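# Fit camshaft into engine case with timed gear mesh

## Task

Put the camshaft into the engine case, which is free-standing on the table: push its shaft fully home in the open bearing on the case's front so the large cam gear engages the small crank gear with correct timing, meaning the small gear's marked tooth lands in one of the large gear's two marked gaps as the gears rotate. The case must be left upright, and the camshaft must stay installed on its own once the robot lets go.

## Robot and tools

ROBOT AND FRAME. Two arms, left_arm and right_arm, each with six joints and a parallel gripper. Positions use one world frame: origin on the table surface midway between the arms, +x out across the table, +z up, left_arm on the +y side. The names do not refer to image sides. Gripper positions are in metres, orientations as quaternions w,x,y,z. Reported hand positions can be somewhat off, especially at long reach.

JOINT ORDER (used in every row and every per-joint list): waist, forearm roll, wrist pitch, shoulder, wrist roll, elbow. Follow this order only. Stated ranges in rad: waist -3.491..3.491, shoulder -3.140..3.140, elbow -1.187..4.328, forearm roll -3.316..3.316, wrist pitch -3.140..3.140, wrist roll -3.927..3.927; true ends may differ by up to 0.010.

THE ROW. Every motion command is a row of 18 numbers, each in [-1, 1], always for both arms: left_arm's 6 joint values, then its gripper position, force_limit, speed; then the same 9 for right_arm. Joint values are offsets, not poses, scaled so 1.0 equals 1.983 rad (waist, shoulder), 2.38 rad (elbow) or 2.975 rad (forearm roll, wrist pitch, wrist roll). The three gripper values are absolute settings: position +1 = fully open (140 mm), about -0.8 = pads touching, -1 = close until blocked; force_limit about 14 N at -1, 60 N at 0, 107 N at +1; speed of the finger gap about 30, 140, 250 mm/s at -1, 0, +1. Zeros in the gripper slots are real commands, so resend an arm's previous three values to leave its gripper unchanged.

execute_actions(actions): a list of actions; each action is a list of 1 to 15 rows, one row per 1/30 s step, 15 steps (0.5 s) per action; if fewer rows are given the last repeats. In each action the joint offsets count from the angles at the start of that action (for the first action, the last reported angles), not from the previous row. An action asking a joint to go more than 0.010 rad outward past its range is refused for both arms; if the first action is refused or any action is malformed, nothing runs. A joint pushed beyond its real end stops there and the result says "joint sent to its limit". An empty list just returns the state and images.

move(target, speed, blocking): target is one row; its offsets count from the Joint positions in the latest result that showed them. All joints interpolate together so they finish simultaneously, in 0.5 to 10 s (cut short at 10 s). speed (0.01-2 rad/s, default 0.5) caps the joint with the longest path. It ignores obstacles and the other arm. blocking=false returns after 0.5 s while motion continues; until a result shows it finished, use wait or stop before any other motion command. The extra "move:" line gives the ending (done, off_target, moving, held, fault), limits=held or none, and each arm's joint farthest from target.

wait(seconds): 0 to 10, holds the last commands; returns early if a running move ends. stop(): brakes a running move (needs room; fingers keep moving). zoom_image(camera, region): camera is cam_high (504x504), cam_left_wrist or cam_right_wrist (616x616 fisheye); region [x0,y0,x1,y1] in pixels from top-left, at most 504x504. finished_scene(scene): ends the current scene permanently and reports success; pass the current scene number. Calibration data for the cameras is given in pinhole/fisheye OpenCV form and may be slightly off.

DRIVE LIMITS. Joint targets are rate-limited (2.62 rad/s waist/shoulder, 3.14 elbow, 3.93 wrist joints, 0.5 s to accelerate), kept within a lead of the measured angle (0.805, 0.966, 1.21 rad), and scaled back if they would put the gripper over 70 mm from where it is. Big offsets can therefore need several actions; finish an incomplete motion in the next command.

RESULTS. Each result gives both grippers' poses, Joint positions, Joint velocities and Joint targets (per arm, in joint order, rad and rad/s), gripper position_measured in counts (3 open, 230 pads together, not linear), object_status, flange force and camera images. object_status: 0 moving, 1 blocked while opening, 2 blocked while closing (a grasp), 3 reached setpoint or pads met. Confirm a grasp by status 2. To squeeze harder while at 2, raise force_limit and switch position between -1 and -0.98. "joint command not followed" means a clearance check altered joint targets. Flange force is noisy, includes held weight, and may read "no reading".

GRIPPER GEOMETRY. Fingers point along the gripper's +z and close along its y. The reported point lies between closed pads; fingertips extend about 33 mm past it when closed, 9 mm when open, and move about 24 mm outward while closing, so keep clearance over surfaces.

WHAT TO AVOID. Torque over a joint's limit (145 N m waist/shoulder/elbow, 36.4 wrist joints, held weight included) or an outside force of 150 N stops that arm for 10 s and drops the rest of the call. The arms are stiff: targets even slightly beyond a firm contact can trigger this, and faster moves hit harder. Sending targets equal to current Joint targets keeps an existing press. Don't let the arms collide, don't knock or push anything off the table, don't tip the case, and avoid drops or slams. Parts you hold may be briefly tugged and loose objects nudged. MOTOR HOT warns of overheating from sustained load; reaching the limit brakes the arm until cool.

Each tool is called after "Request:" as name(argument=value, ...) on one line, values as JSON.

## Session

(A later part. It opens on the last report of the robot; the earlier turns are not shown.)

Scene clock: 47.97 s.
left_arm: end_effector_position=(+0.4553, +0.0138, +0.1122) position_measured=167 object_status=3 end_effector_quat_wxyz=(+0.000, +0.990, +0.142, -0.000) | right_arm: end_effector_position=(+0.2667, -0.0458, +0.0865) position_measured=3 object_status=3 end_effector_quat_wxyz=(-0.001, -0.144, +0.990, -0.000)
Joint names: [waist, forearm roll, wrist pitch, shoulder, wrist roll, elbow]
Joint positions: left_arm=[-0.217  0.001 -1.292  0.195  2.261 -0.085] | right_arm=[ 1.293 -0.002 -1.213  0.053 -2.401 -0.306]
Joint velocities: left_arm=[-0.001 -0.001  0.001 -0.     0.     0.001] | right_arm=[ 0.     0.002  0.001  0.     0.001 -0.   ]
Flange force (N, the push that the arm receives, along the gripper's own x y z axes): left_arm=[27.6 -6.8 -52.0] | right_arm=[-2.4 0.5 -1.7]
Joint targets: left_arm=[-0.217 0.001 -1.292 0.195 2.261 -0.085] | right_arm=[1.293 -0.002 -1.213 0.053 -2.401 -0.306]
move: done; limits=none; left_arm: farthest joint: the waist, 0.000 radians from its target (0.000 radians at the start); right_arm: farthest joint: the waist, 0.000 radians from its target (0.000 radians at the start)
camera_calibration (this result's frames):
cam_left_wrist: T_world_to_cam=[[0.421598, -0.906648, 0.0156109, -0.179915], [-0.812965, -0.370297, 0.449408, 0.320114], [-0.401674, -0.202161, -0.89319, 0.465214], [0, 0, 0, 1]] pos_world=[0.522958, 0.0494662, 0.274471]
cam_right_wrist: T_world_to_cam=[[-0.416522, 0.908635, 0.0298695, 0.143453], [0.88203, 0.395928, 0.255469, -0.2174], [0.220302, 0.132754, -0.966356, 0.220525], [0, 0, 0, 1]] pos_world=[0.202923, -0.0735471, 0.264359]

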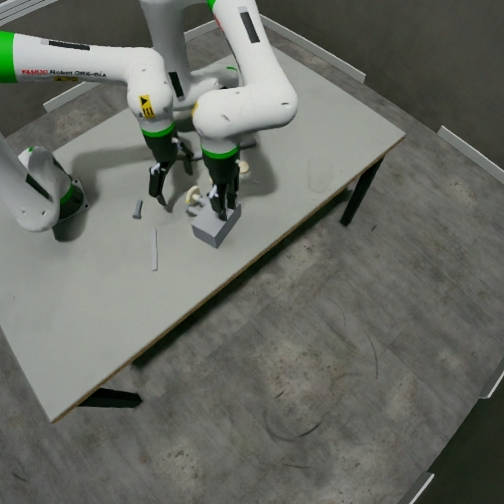

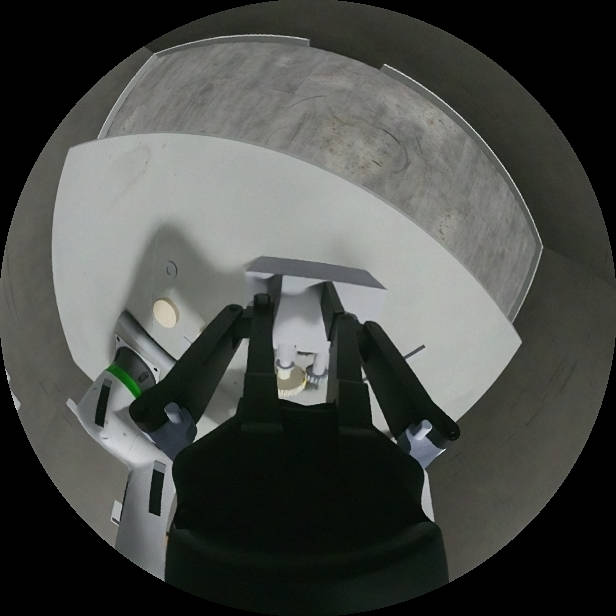

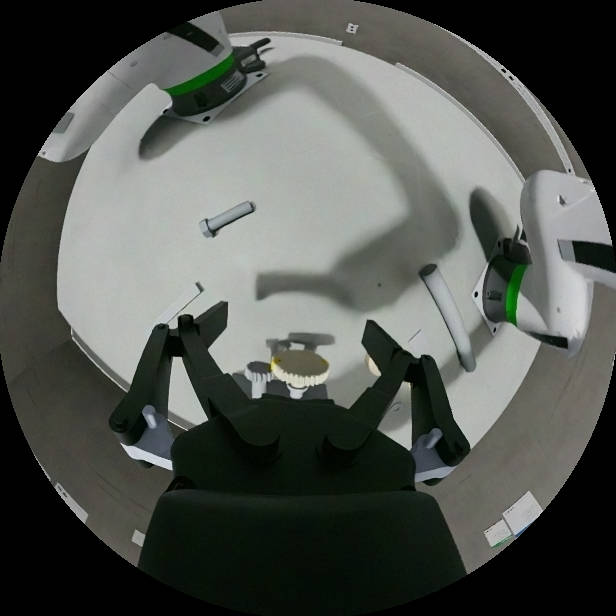

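Request:
move(target=[0,0,0,0,0,0,-0.3,0,0,0,0,-0.045,-0.0186,0,0.0406,-0.62,-1,1], speed=0.3)

Request:
move(target=[0,0,0,0,0,0,-0.3,0,0,-0.036,0,-0.003,0.068,0.552,0.06,-0.62,-1,0], speed=1.5)

Request:
execute_actions(actions=[[[0,0,0,0,0,0,-0.3,0,0,0,0,0.015,0.006,0,-0.0137,-0.62,-1,0]],[[0,0,0,0,0,0,-0.3,0,0,0,0,0,0,0,0,-1,-1,-1]],[[0,0,0,0,0,0,-0.3,0,0,-0.0023,0,0.0001,-0.0017,0.0015,-0.0016,-1,-1,-1]],[[0,0,0,0,0,0,-0.3,0,0,-0.0023,0,0.0002,-0.0018,0.0016,-0.0017,-1,-1,-1]],[[0,0,0,0,0,0,-0.3,0,0,-0.0016,0,-0.0003,0.0022,0.001,0.0022,-1,-1,-1]],[[0,0,0,0,0,0,-0.3,0,0,-0.0016,0,-0.0003,0.0022,0.001,0.0022,-1,-1,-1]]])

Request:
zoom_image(camera="cam_right_wrist", region=[250,260,350,340])

Request:
zoom_image(camera="cam_left_wrist", region=[270,340,340,400])

Scene clock: 49.33 s.
left_arm: end_effector_position=(+0.4553, +0.0138, +0.1122) position_measured=167 object_status=3 end_effector_quat_wxyz=(+0.000, +0.990, +0.142, -0.000) | right_arm: end_effector_position=(+0.2672, -0.0446, +0.1419) position_measured=208 object_status=3 end_effector_quat_wxyz=(-0.001, -0.144, +0.990, -0.000)
Joint names: [waist, forearm roll, wrist pitch, shoulder, wrist roll, elbow]
Joint positions: left_arm=[-0.217  0.001 -1.292  0.195  2.261 -0.085] | right_arm=[ 1.293 -0.002 -1.347  0.017 -2.401 -0.209]
Joint velocities: left_arm=[ 0.001  0.    -0.001  0.    -0.    -0.001] | right_arm=[-0.    -0.002  0.001 -0.    -0.001  0.   ]
Flange force (N, the push that the arm receives, along the gripper's own x y z axes): left_arm=[23.4 -12.6 -51.9] | right_arm=[-2.7 0.5 -2.1]
Joint targets: left_arm=[-0.217 0.001 -1.292 0.195 2.261 -0.085] | right_arm=[1.293 -0.002 -1.347 0.017 -2.401 -0.209]
move: done; limits=none; left_arm: farthest joint: the waist, 0.000 radians from its target (0.000 radians at the start); right_arm: farthest joint: the waist, 0.000 radians from its target (0.000 radians at the start)
camera_calibration (this result's frames):
cam_left_wrist: T_world_to_cam=[[0.421598, -0.906648, 0.0156108, -0.179914], [-0.812965, -0.370297, 0.449408, 0.320114], [-0.401674, -0.20216, -0.89319, 0.465214], [0, 0, 0, 1]] pos_world=[0.522958, 0.0494662, 0.274471]
cam_right_wrist: T_world_to_cam=[[-0.416775, 0.908525, 0.0296847, 0.141019], [0.88198, 0.396262, 0.255123, -0.232447], [0.220022, 0.13251, -0.966453, 0.273889], [0, 0, 0, 1]] pos_world=[0.203525, -0.0723023, 0.319817]

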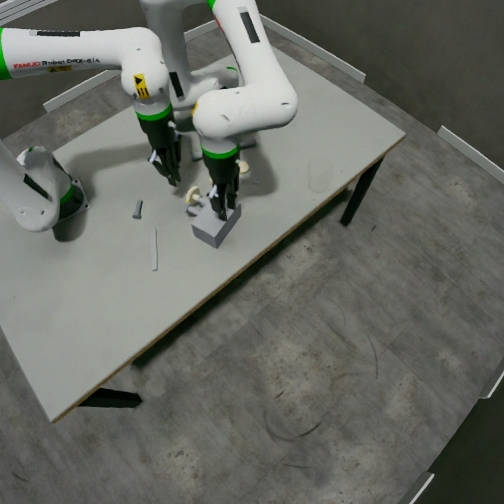

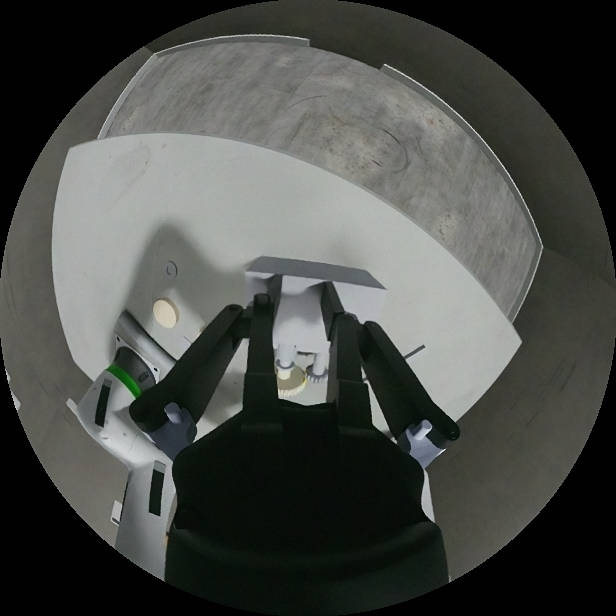

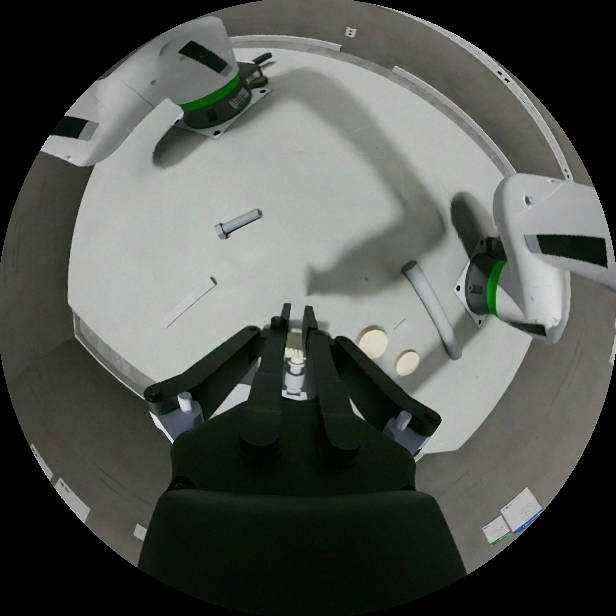

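Scene clock: 51.07 s.
left_arm: end_effector_position=(+0.4553, +0.0138, +0.1122) position_measured=167 object_status=3 end_effector_quat_wxyz=(+0.000, +0.990, +0.142, -0.000) | right_arm: end_effector_position=(+0.3174, -0.0188, +0.1406) position_measured=208 object_status=3 end_effector_quat_wxyz=(+0.002, +0.802, -0.598, -0.001)
Joint names: [waist, forearm roll, wrist pitch, shoulder, wrist roll, elbow]
Joint positions: left_arm=[-0.217  0.001 -1.292  0.195  2.261 -0.085] | right_arm=[ 1.222 -0.002 -1.356  0.151 -0.759 -0.066]
Joint velocities: left_arm=[-0.001 -0.     0.002  0.001  0.     0.002] | right_arm=[0.    0.001 0.002 0.    0.001 0.   ]
Flange force (N, the push that the arm receives, along the gripper's own x y z axes): left_arm=[29.9 -5.4 -55.5] | right_arm=[0.1 -2.1 -2.5]
Joint targets: left_arm=[-0.217 0.001 -1.292 0.195 2.261 -0.085] | right_arm=[1.222 -0.002 -1.356 0.151 -0.759 -0.066]
move: done; limits=none; left_arm: farthest joint: the waist, 0.000 radians from its target (0.000 radians at the start); right_arm: farthest joint: the waist, 0.000 radians from its target (0.072 radians at the start)
camera_calibration (this result's frames):
cam_left_wrist: T_world_to_cam=[[0.421598, -0.906648, 0.0156107, -0.179914], [-0.812965, -0.370297, 0.449408, 0.320114], [-0.401674, -0.20216, -0.89319, 0.465214], [0, 0, 0, 1]] pos_world=[0.522958, 0.0494662, 0.274471]
cam_right_wrist: T_world_to_cam=[[-0.908401, -0.416797, 0.0329926, 0.2692], [-0.395154, 0.881649, 0.25797, 0.127528], [-0.136609, 0.221303, -0.965589, 0.372916], [0, 0, 0, 1]] pos_world=[0.345878, -0.0827604, 0.318304]

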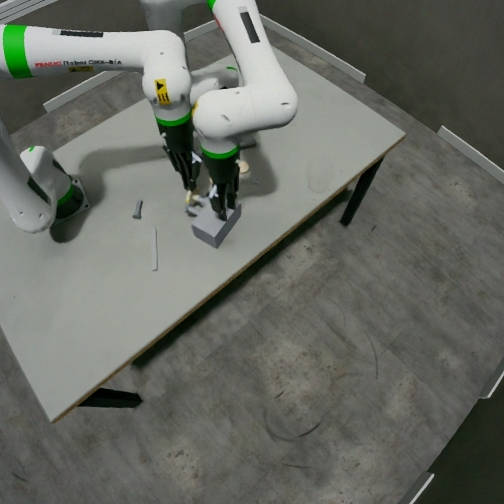

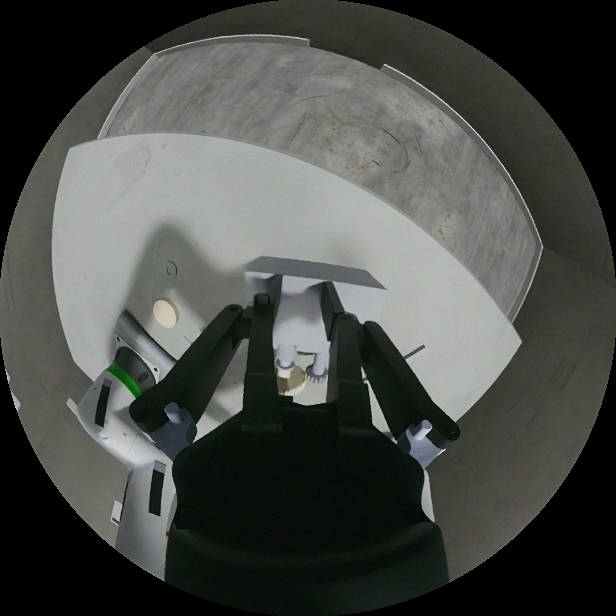

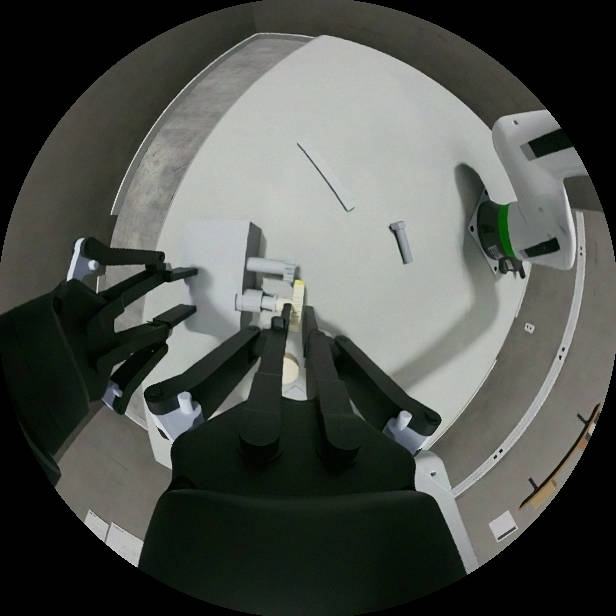

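Scene clock: 54.07 s.
left_arm: end_effector_position=(+0.4553, +0.0138, +0.1122) position_measured=167 object_status=3 end_effector_quat_wxyz=(+0.000, +0.990, +0.142, -0.000) | right_arm: end_effector_position=(+0.3234, -0.0234, +0.1214) position_measured=213 object_status=2 end_effector_quat_wxyz=(+0.002, +0.802, -0.598, -0.001)
Joint names: [waist, forearm roll, wrist pitch, shoulder, wrist roll, elbow]
Joint positions: left_arm=[-0.217  0.001 -1.292  0.195  2.261 -0.085] | right_arm=[ 1.206 -0.002 -1.312  0.165 -0.744 -0.096]
Joint velocities: left_arm=[-0.002 -0.001 -0.001  0.001 -0.    -0.   ] | right_arm=[-0.001  0.     0.001 -0.     0.     0.   ]
Flange force (N, the push that the arm receives, along the gripper's own x y z axes): left_arm=[20.8 -9.1 -51.7] | right_arm=[-3.7 3.4 1.4]
Flange force at the end of the 2nd action (N, along the gripper's axes at the end of the call): left_arm=[27.7 -6.5 -55.0] | right_arm=[0.7 -1.6 -2.6]
Flange force at the end of the 3rd action (N, along the gripper's axes at the end of the call): left_arm=[24.5 -7.1 -53.2] | right_arm=[-3.6 -4.4 -1.0]
Flange force at the end of the 4th action (N, along the gripper's axes at the end of the call): left_arm=[26.4 -7.0 -52.8] | right_arm=[-3.2 -2.2 0.0]
Flange force at the end of the 5th action (N, along the gripper's axes at the end of the call): left_arm=[26.6 -5.3 -52.1] | right_arm=[-3.0 -3.0 0.3]
Joint targets: left_arm=[-0.217 0.001 -1.292 0.195 2.261 -0.085] | right_arm=[1.206 -0.002 -1.312 0.165 -0.744 -0.096]
camera_calibration (this result's frames):
cam_left_wrist: T_world_to_cam=[[0.421598, -0.906648, 0.0156109, -0.179915], [-0.812965, -0.370297, 0.449408, 0.320114], [-0.401674, -0.202161, -0.89319, 0.465214], [0, 0, 0, 1]] pos_world=[0.522958, 0.0494662, 0.274471]
cam_right_wrist: T_world_to_cam=[[-0.90857, -0.416428, 0.0329992, 0.273432], [-0.39479, 0.881804, 0.257997, 0.138728], [-0.136536, 0.221381, -0.965582, 0.356203], [0, 0, 0, 1]] pos_world=[0.351835, -0.0873226, 0.299128]

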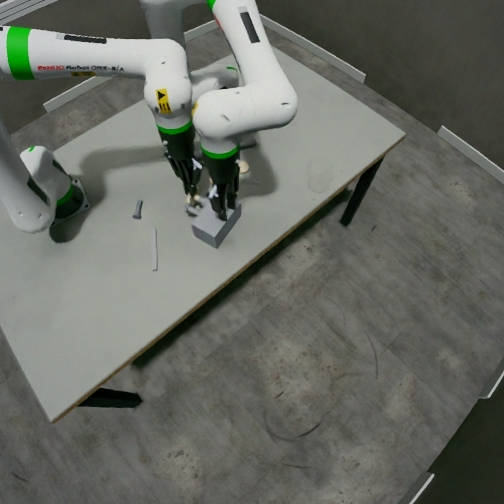

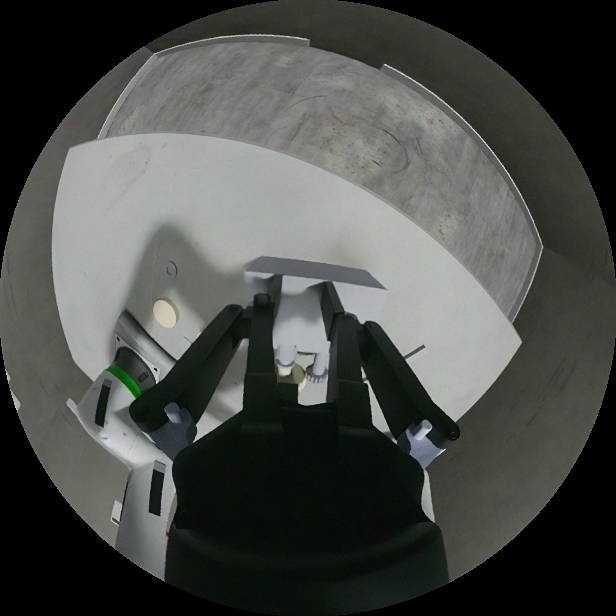

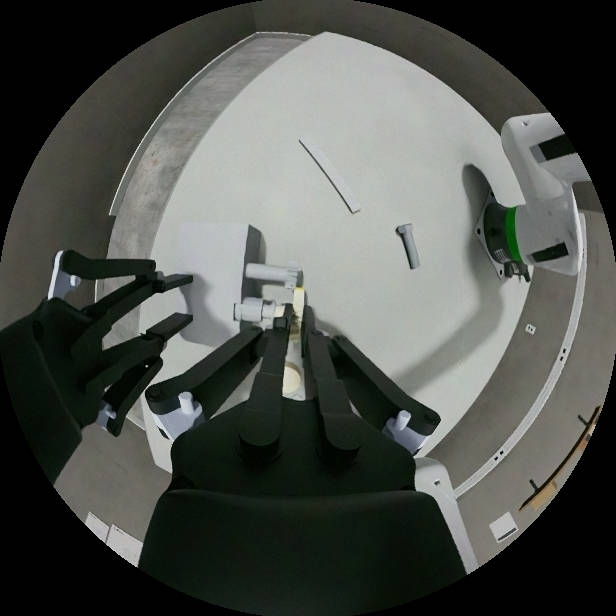

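Region (250, 260, 350, 340) of cam_right_wrist's 616x616 image, scaled by 5.040, with more detail than that image has; it fills the top 403 rows of this view, and the rest is white.

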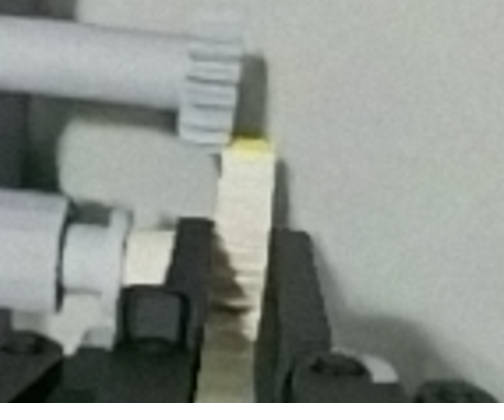

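Region (270, 340, 340, 400) of cam_left_wrist's 616x616 image, scaled by 7.200, with more detail than that image has; it fills the top 432 rows of this view, and the rest is white.

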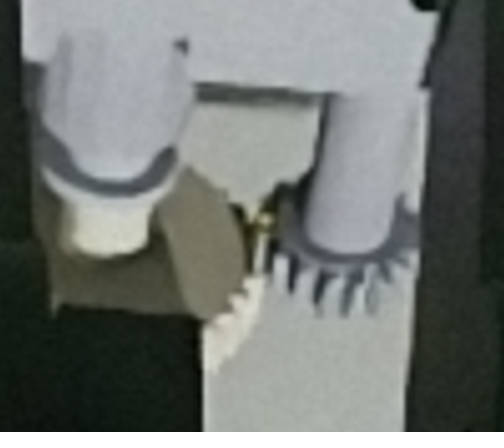

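Entering. Continue.

Request:
move(target=[0,0,0,0,0,0,-0.3,0,0,-0.0022,0,-0.0004,0.0034,0.0015,0.0034,-1,-1,-1], speed=0.015)

Scene clock: 55.03 s.
left_arm: end_effector_position=(+0.4553, +0.0138, +0.1122) position_measured=167 object_status=3 end_effector_quat_wxyz=(+0.000, +0.990, +0.142, -0.000) | right_arm: end_effector_position=(+0.3263, -0.0224, +0.1215) position_measured=213 object_status=2 end_effector_quat_wxyz=(+0.002, +0.802, -0.598, -0.001)
Joint names: [waist, forearm roll, wrist pitch, shoulder, wrist roll, elbow]
Joint positions: left_arm=[-0.217  0.001 -1.292  0.195  2.261 -0.085] | right_arm=[ 1.202 -0.002 -1.314  0.172 -0.739 -0.088]
Joint velocities: left_arm=[ 0.    -0.    -0.    -0.    -0.     0.001] | right_arm=[-0.001 -0.    -0.002  0.     0.     0.   ]
Flange force (N, the push that the arm receives, along the gripper's own x y z axes): left_arm=[25.7 -9.3 -51.6] | right_arm=[-9.2 14.4 -4.6]
Joint targets: left_arm=[-0.217 0.001 -1.292 0.195 2.261 -0.085] | right_arm=[1.202 -0.002 -1.313 0.172 -0.739 -0.088]
move: done; limits=none; left_arm: farthest joint: the waist, 0.000 radians from its target (0.000 radians at the start); right_arm: farthest joint: the waist, 0.000 radians from its target (0.005 radians at the start)
camera_calibration (this result's frames):
cam_left_wrist: T_world_to_cam=[[0.421598, -0.906648, 0.0156107, -0.179914], [-0.812966, -0.370297, 0.449408, 0.320115], [-0.401674, -0.20216, -0.89319, 0.465214], [0, 0, 0, 1]] pos_world=[0.522958, 0.0494662, 0.274471]
cam_right_wrist: T_world_to_cam=[[-0.908534, -0.416505, 0.0330088, 0.2765], [-0.394837, 0.881731, 0.258175, 0.139027], [-0.136636, 0.221528, -0.965534, 0.356504], [0, 0, 0, 1]] pos_world=[0.354815, -0.0863968, 0.299197]

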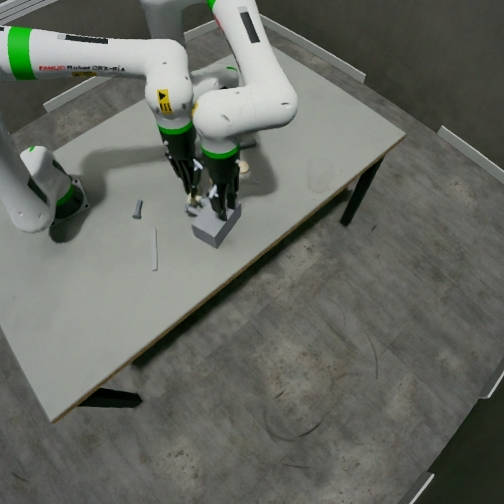

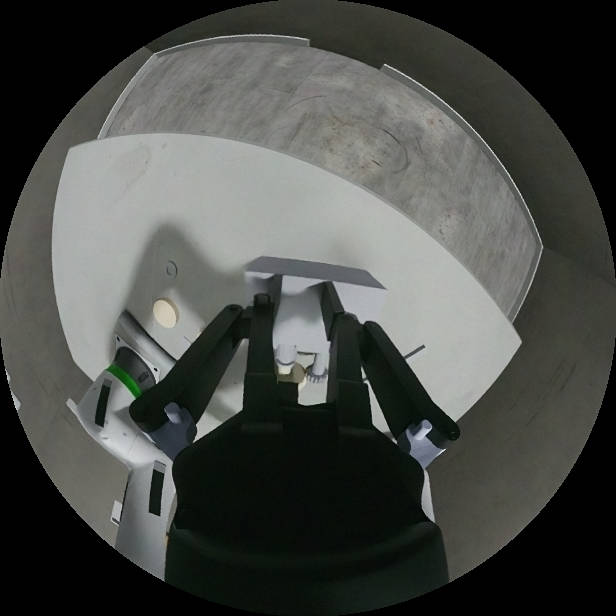

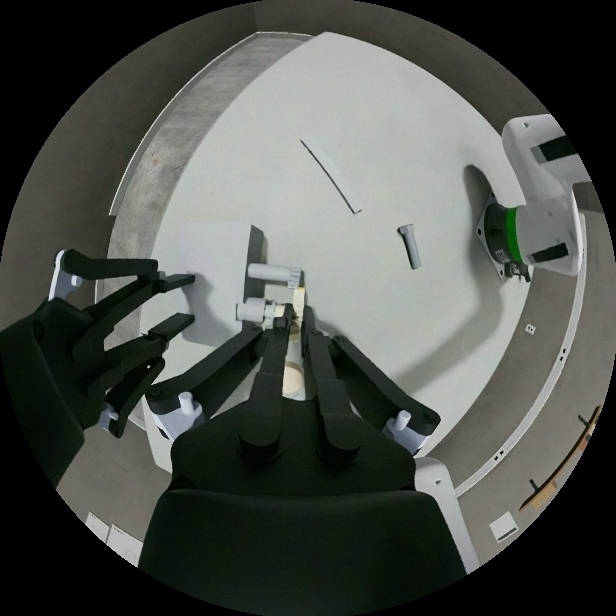

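Advance 6 mm with 2 mm +n.

Request:
move(target=[0,0,0,0,0,0,-0.3,0,0,-0.0029,0,-0.0009,0.008,0.002,0.0079,-1,-1,-1], speed=0.015)

Request:
zoom_image(camera="cam_right_wrist", region=[250,260,350,340])

Scene clock: 56.60 s.
left_arm: end_effector_position=(+0.4553, +0.0138, +0.1122) position_measured=167 object_status=3 end_effector_quat_wxyz=(+0.000, +0.990, +0.142, -0.000) | right_arm: end_effector_position=(+0.3318, -0.0187, +0.1215) position_measured=213 object_status=2 end_effector_quat_wxyz=(+0.001, +0.802, -0.598, -0.001)
Joint names: [waist, forearm roll, wrist pitch, shoulder, wrist roll, elbow]
Joint positions: left_arm=[-0.217  0.001 -1.292  0.195  2.261 -0.085] | right_arm=[ 1.196 -0.002 -1.316  0.188 -0.733 -0.069]
Joint velocities: left_arm=[ 0.    -0.001 -0.    -0.     0.     0.   ] | right_arm=[-0.001 -0.001 -0.001 -0.     0.001  0.   ]
Flange force (N, the push that the arm receives, along the gripper's own x y z axes): left_arm=[26.0 -6.0 -54.1] | right_arm=[14.7 19.2 1.3]
Joint targets: left_arm=[-0.217 0.001 -1.292 0.195 2.261 -0.085] | right_arm=[1.196 -0.002 -1.316 0.188 -0.733 -0.069]
move: done; limits=none; left_arm: farthest joint: the waist, 0.000 radians from its target (0.000 radians at the start); right_arm: farthest joint: the waist, 0.000 radians from its target (0.006 radians at the start)
camera_calibration (this result's frames):
cam_left_wrist: T_world_to_cam=[[0.421598, -0.906648, 0.0156109, -0.179914], [-0.812966, -0.370297, 0.449407, 0.320115], [-0.401674, -0.20216, -0.893191, 0.465214], [0, 0, 0, 1]] pos_world=[0.522958, 0.0494662, 0.274471]
cam_right_wrist: T_world_to_cam=[[-0.908455, -0.416688, 0.0328809, 0.283049], [-0.395024, 0.881607, 0.258314, 0.137962], [-0.136624, 0.221678, -0.965501, 0.356476], [0, 0, 0, 1]] pos_world=[0.360338, -0.0827078, 0.299234]

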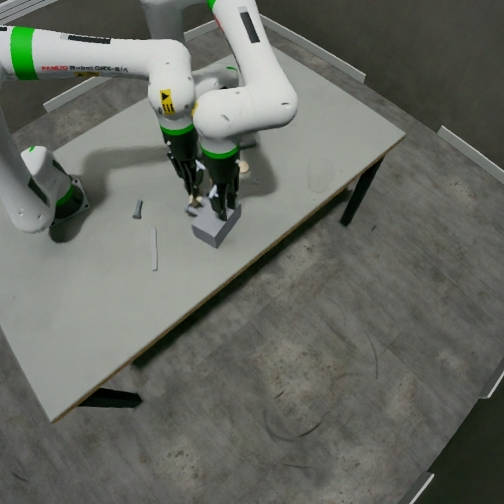

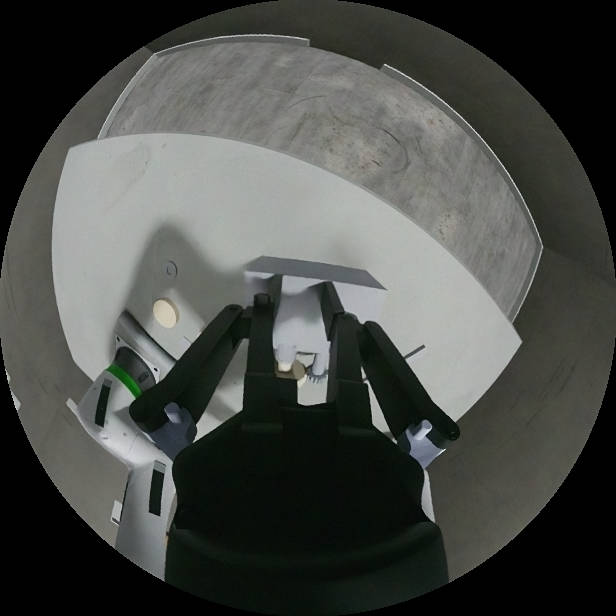

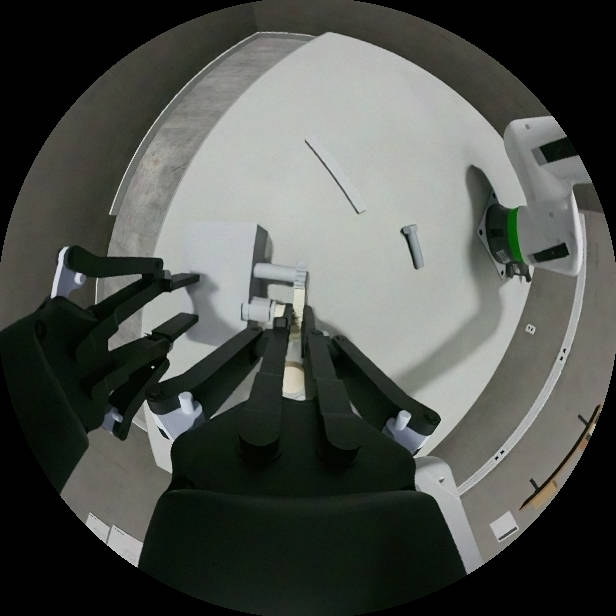

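Region (250, 260, 350, 340) of cam_right_wrist's 616x616 image, scaled by 5.040, with more detail than that image has; it fills the top 403 rows of this view, and the rest is white.

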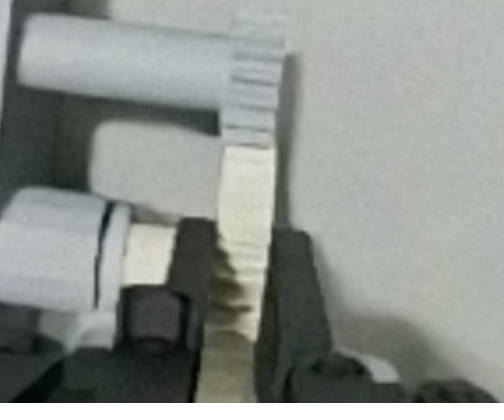

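Request:
execute_actions(actions=[[[0,0,0,0,0,0,-0.3,0,0,-0.0018,0,-0.0003,0.002,0.0012,0.002,-1,-1,-1]],[[0,0,0,0,0,0,-0.3,0,0,0,0,0,0,0,0,-0.62,-1,0]],[[0,0,0,0,0,0,-0.3,0,0,0,0,-0.015,-0.006,0,0.0137,-0.62,-1,0]]])

Request:
move(target=[0,0,0,0,0,0,-0.3,0,0,0.036,0,0.003,-0.068,-0.552,-0.06,-0.62,-1,0], speed=1.5)

Request:
move(target=[0,0,-0.015,-0.006,0,0.0137,-0.3,0,0,0,0,0.045,0.0186,0,-0.0406,1,-1,1], speed=0.3)

Request:
zoom_image(camera="cam_right_wrist", region=[230,320,350,410])

Scene clock: 58.37 s.
left_arm: end_effector_position=(+0.4553, +0.0138, +0.1122) position_measured=167 object_status=3 end_effector_quat_wxyz=(+0.000, +0.990, +0.142, -0.000) | right_arm: end_effector_position=(+0.3338, -0.0190, +0.1411) position_measured=208 object_status=3 end_effector_quat_wxyz=(+0.002, +0.802, -0.598, -0.001)
Joint names: [waist, forearm roll, wrist pitch, shoulder, wrist roll, elbow]
Joint positions: left_arm=[-0.217  0.001 -1.292  0.195  2.261 -0.085] | right_arm=[ 1.192 -0.002 -1.362  0.18  -0.73  -0.032]
Joint velocities: left_arm=[ 0.001 -0.     0.001  0.    -0.    -0.001] | right_arm=[ 0.     0.     0.001 -0.     0.001  0.   ]
Flange force (N, the push that the arm receives, along the gripper's own x y z axes): left_arm=[25.4 -8.0 -50.4] | right_arm=[0.3 -1.9 -2.3]
Flange force at the end of the 1st action (N, along the gripper's axes at the end of the call): left_arm=[24.5 -9.6 -53.9] | right_arm=[2.2 16.3 -2.8]
Flange force at the end of the 2nd action (N, along the gripper's axes at the end of the call): left_arm=[26.4 -8.8 -51.4] | right_arm=[1.0 -1.3 -2.2]
Joint targets: left_arm=[-0.217 0.001 -1.292 0.195 2.261 -0.085] | right_arm=[1.192 -0.002 -1.362 0.180 -0.730 -0.032]
camera_calibration (this result's frames):
cam_left_wrist: T_world_to_cam=[[0.421598, -0.906648, 0.0156109, -0.179914], [-0.812965, -0.370297, 0.449408, 0.320114], [-0.401674, -0.202161, -0.89319, 0.465214], [0, 0, 0, 1]] pos_world=[0.522958, 0.0494662, 0.274471]
cam_right_wrist: T_world_to_cam=[[-0.908454, -0.416675, 0.0330571, 0.284047], [-0.394977, 0.881638, 0.258276, 0.133894], [-0.136762, 0.221575, -0.965505, 0.375703], [0, 0, 0, 1]] pos_world=[0.362311, -0.0829374, 0.318772]

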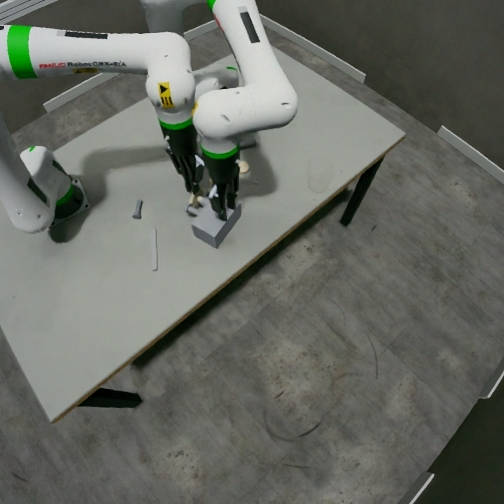

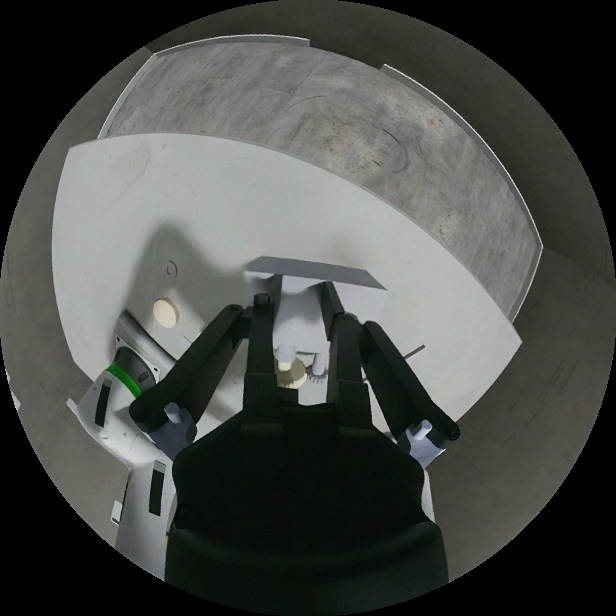

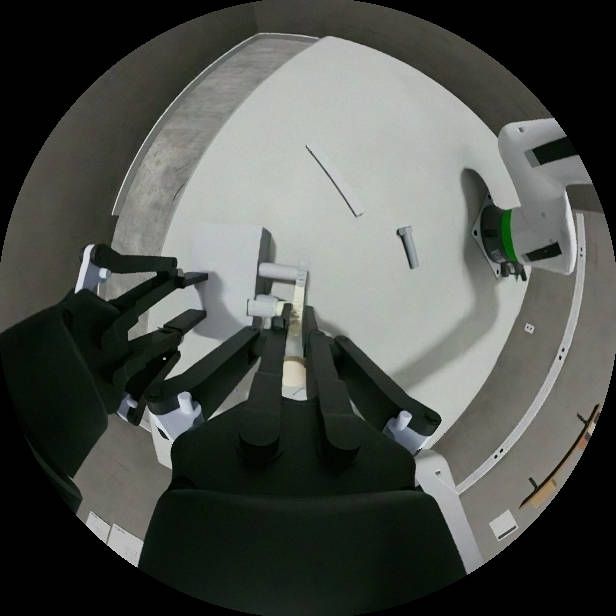

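Scene clock: 60.10 s.
left_arm: end_effector_position=(+0.4553, +0.0138, +0.1122) position_measured=167 object_status=3 end_effector_quat_wxyz=(+0.000, +0.990, +0.142, -0.000) | right_arm: end_effector_position=(+0.2822, -0.0426, +0.1439) position_measured=208 object_status=3 end_effector_quat_wxyz=(-0.002, -0.144, +0.990, -0.000)
Joint names: [waist, forearm roll, wrist pitch, shoulder, wrist roll, elbow]
Joint positions: left_arm=[-0.217  0.001 -1.292  0.195  2.261 -0.085] | right_arm=[ 1.264 -0.002 -1.353  0.045 -2.372 -0.175]
Joint velocities: left_arm=[ 0.001 -0.     0.001  0.    -0.     0.002] | right_arm=[-0.001  0.     0.001 -0.    -0.     0.   ]
Flange force (N, the push that the arm receives, along the gripper's own x y z axes): left_arm=[23.9 -10.8 -51.8] | right_arm=[-2.2 -0.8 -1.1]
Joint targets: left_arm=[-0.217 0.001 -1.292 0.195 2.261 -0.085] | right_arm=[1.264 -0.002 -1.353 0.045 -2.372 -0.175]
move: done; limits=none; left_arm: farthest joint: the waist, 0.000 radians from its target (0.000 radians at the start); right_arm: farthest joint: the waist, 0.000 radians from its target (0.071 radians at the start)
camera_calibration (this result's frames):
cam_left_wrist: T_world_to_cam=[[0.421598, -0.906648, 0.0156107, -0.179914], [-0.812965, -0.370297, 0.449408, 0.320114], [-0.401674, -0.202161, -0.89319, 0.465214], [0, 0, 0, 1]] pos_world=[0.522958, 0.0494662, 0.274471]
cam_right_wrist: T_world_to_cam=[[-0.416638, 0.908578, 0.0299735, 0.145383], [0.882084, 0.396074, 0.255054, -0.246995], [0.219865, 0.132704, -0.966462, 0.272369], [0, 0, 0, 1]] pos_world=[0.218558, -0.0704083, 0.321874]

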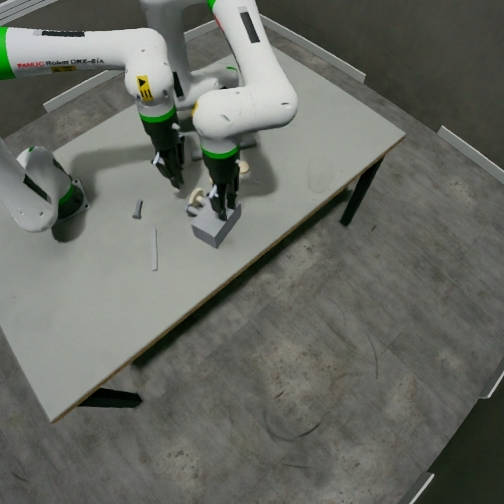

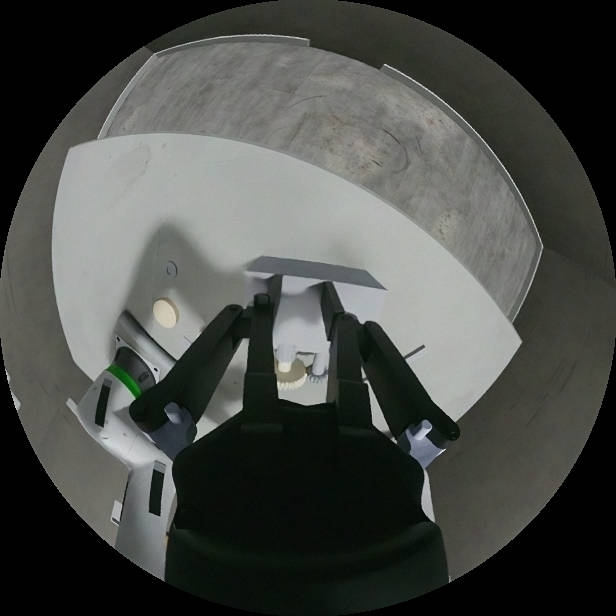

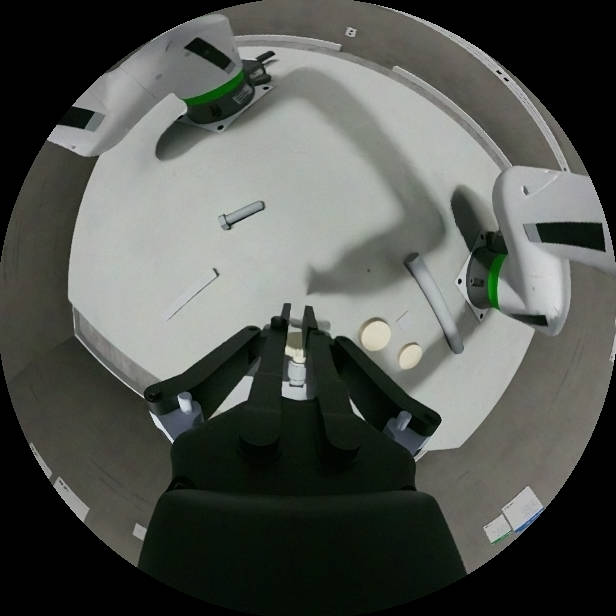

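Scene clock: 60.90 s.
left_arm: end_effector_position=(+0.4553, +0.0138, +0.1316) position_measured=167 object_status=3 end_effector_quat_wxyz=(+0.000, +0.990, +0.142, -0.001) | right_arm: end_effector_position=(+0.2818, -0.0436, +0.0880) position_measured=3 object_status=3 end_effector_quat_wxyz=(-0.001, -0.144, +0.990, +0.000)
Joint names: [waist, forearm roll, wrist pitch, shoulder, wrist roll, elbow]
Joint positions: left_arm=[-0.217  0.001 -1.337  0.183  2.261 -0.052] | right_arm=[ 1.264 -0.003 -1.219  0.082 -2.372 -0.271]
Joint velocities: left_arm=[-0.001  0.001  0.     0.     0.     0.   ] | right_arm=[-0.     0.002  0.002  0.    -0.001 -0.   ]
Flange force (N, the push that the arm receives, along the gripper's own x y z axes): left_arm=[1.8 -8.3 5.9] | right_arm=[-1.9 0.2 -1.5]
Joint targets: left_arm=[-0.217 0.001 -1.337 0.183 2.261 -0.052] | right_arm=[1.264 -0.002 -1.219 0.082 -2.372 -0.271]
move: done; limits=none; left_arm: farthest joint: the waist, 0.000 radians from its target (0.000 radians at the start); right_arm: farthest joint: the forearm roll, 0.001 radians from its target (0.000 radians at the start)
camera_calibration (this result's frames):
cam_left_wrist: T_world_to_cam=[[0.421506, -0.906693, 0.0155133, -0.180201], [-0.812946, -0.370234, 0.449495, 0.311351], [-0.40181, -0.202076, -0.893148, 0.4826], [0, 0, 0, 1]] pos_world=[0.522981, 0.049408, 0.293878]
cam_right_wrist: T_world_to_cam=[[-0.416331, 0.908711, 0.0302047, 0.147596], [0.882171, 0.395684, 0.255359, -0.232006], [0.220096, 0.13296, -0.966374, 0.218441], [0, 0, 0, 1]] pos_world=[0.21804, -0.0713655, 0.265883]

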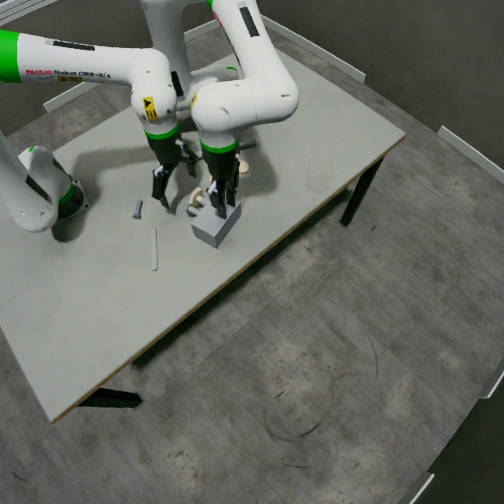

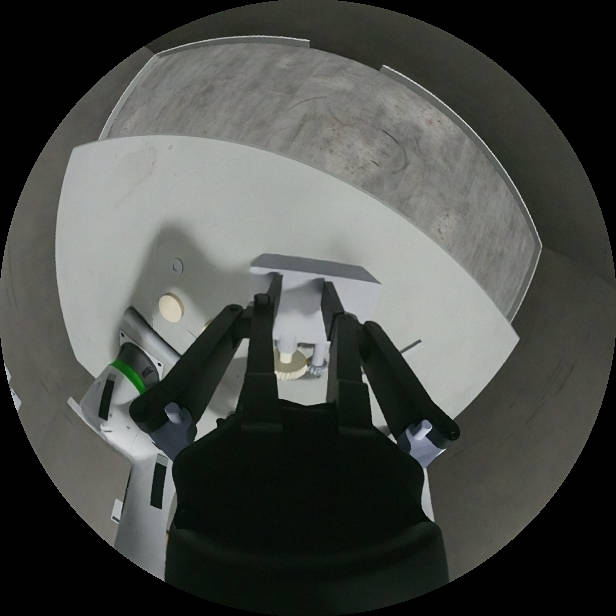

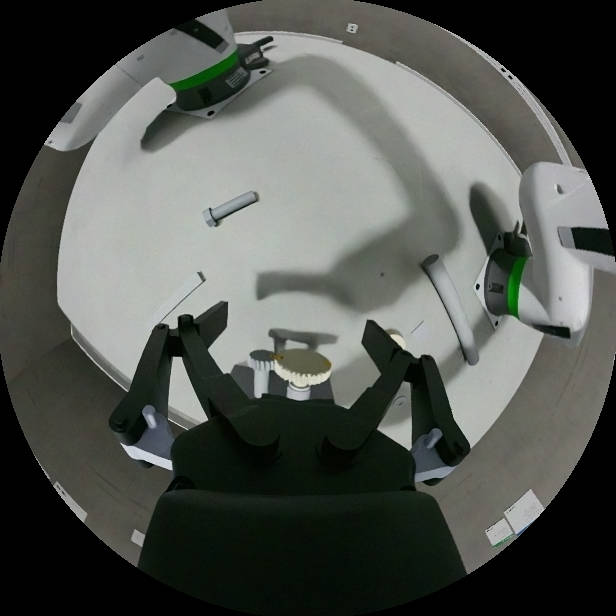

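Region (230, 320, 350, 410) of cam_right_wrist's 616x616 image, scaled by 4.200, with more detail than that image has; it fills the top 378 rows of this view, and the rest is white.

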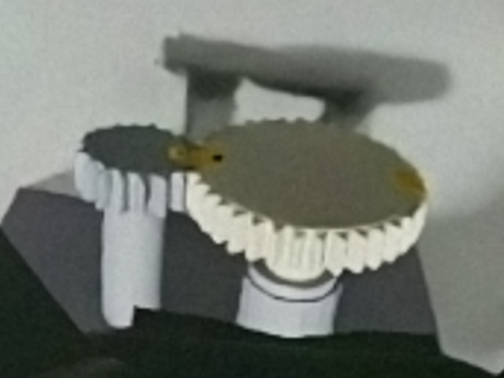

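Request:
finished_scene(scene=2)

The scene is finished: the task was done.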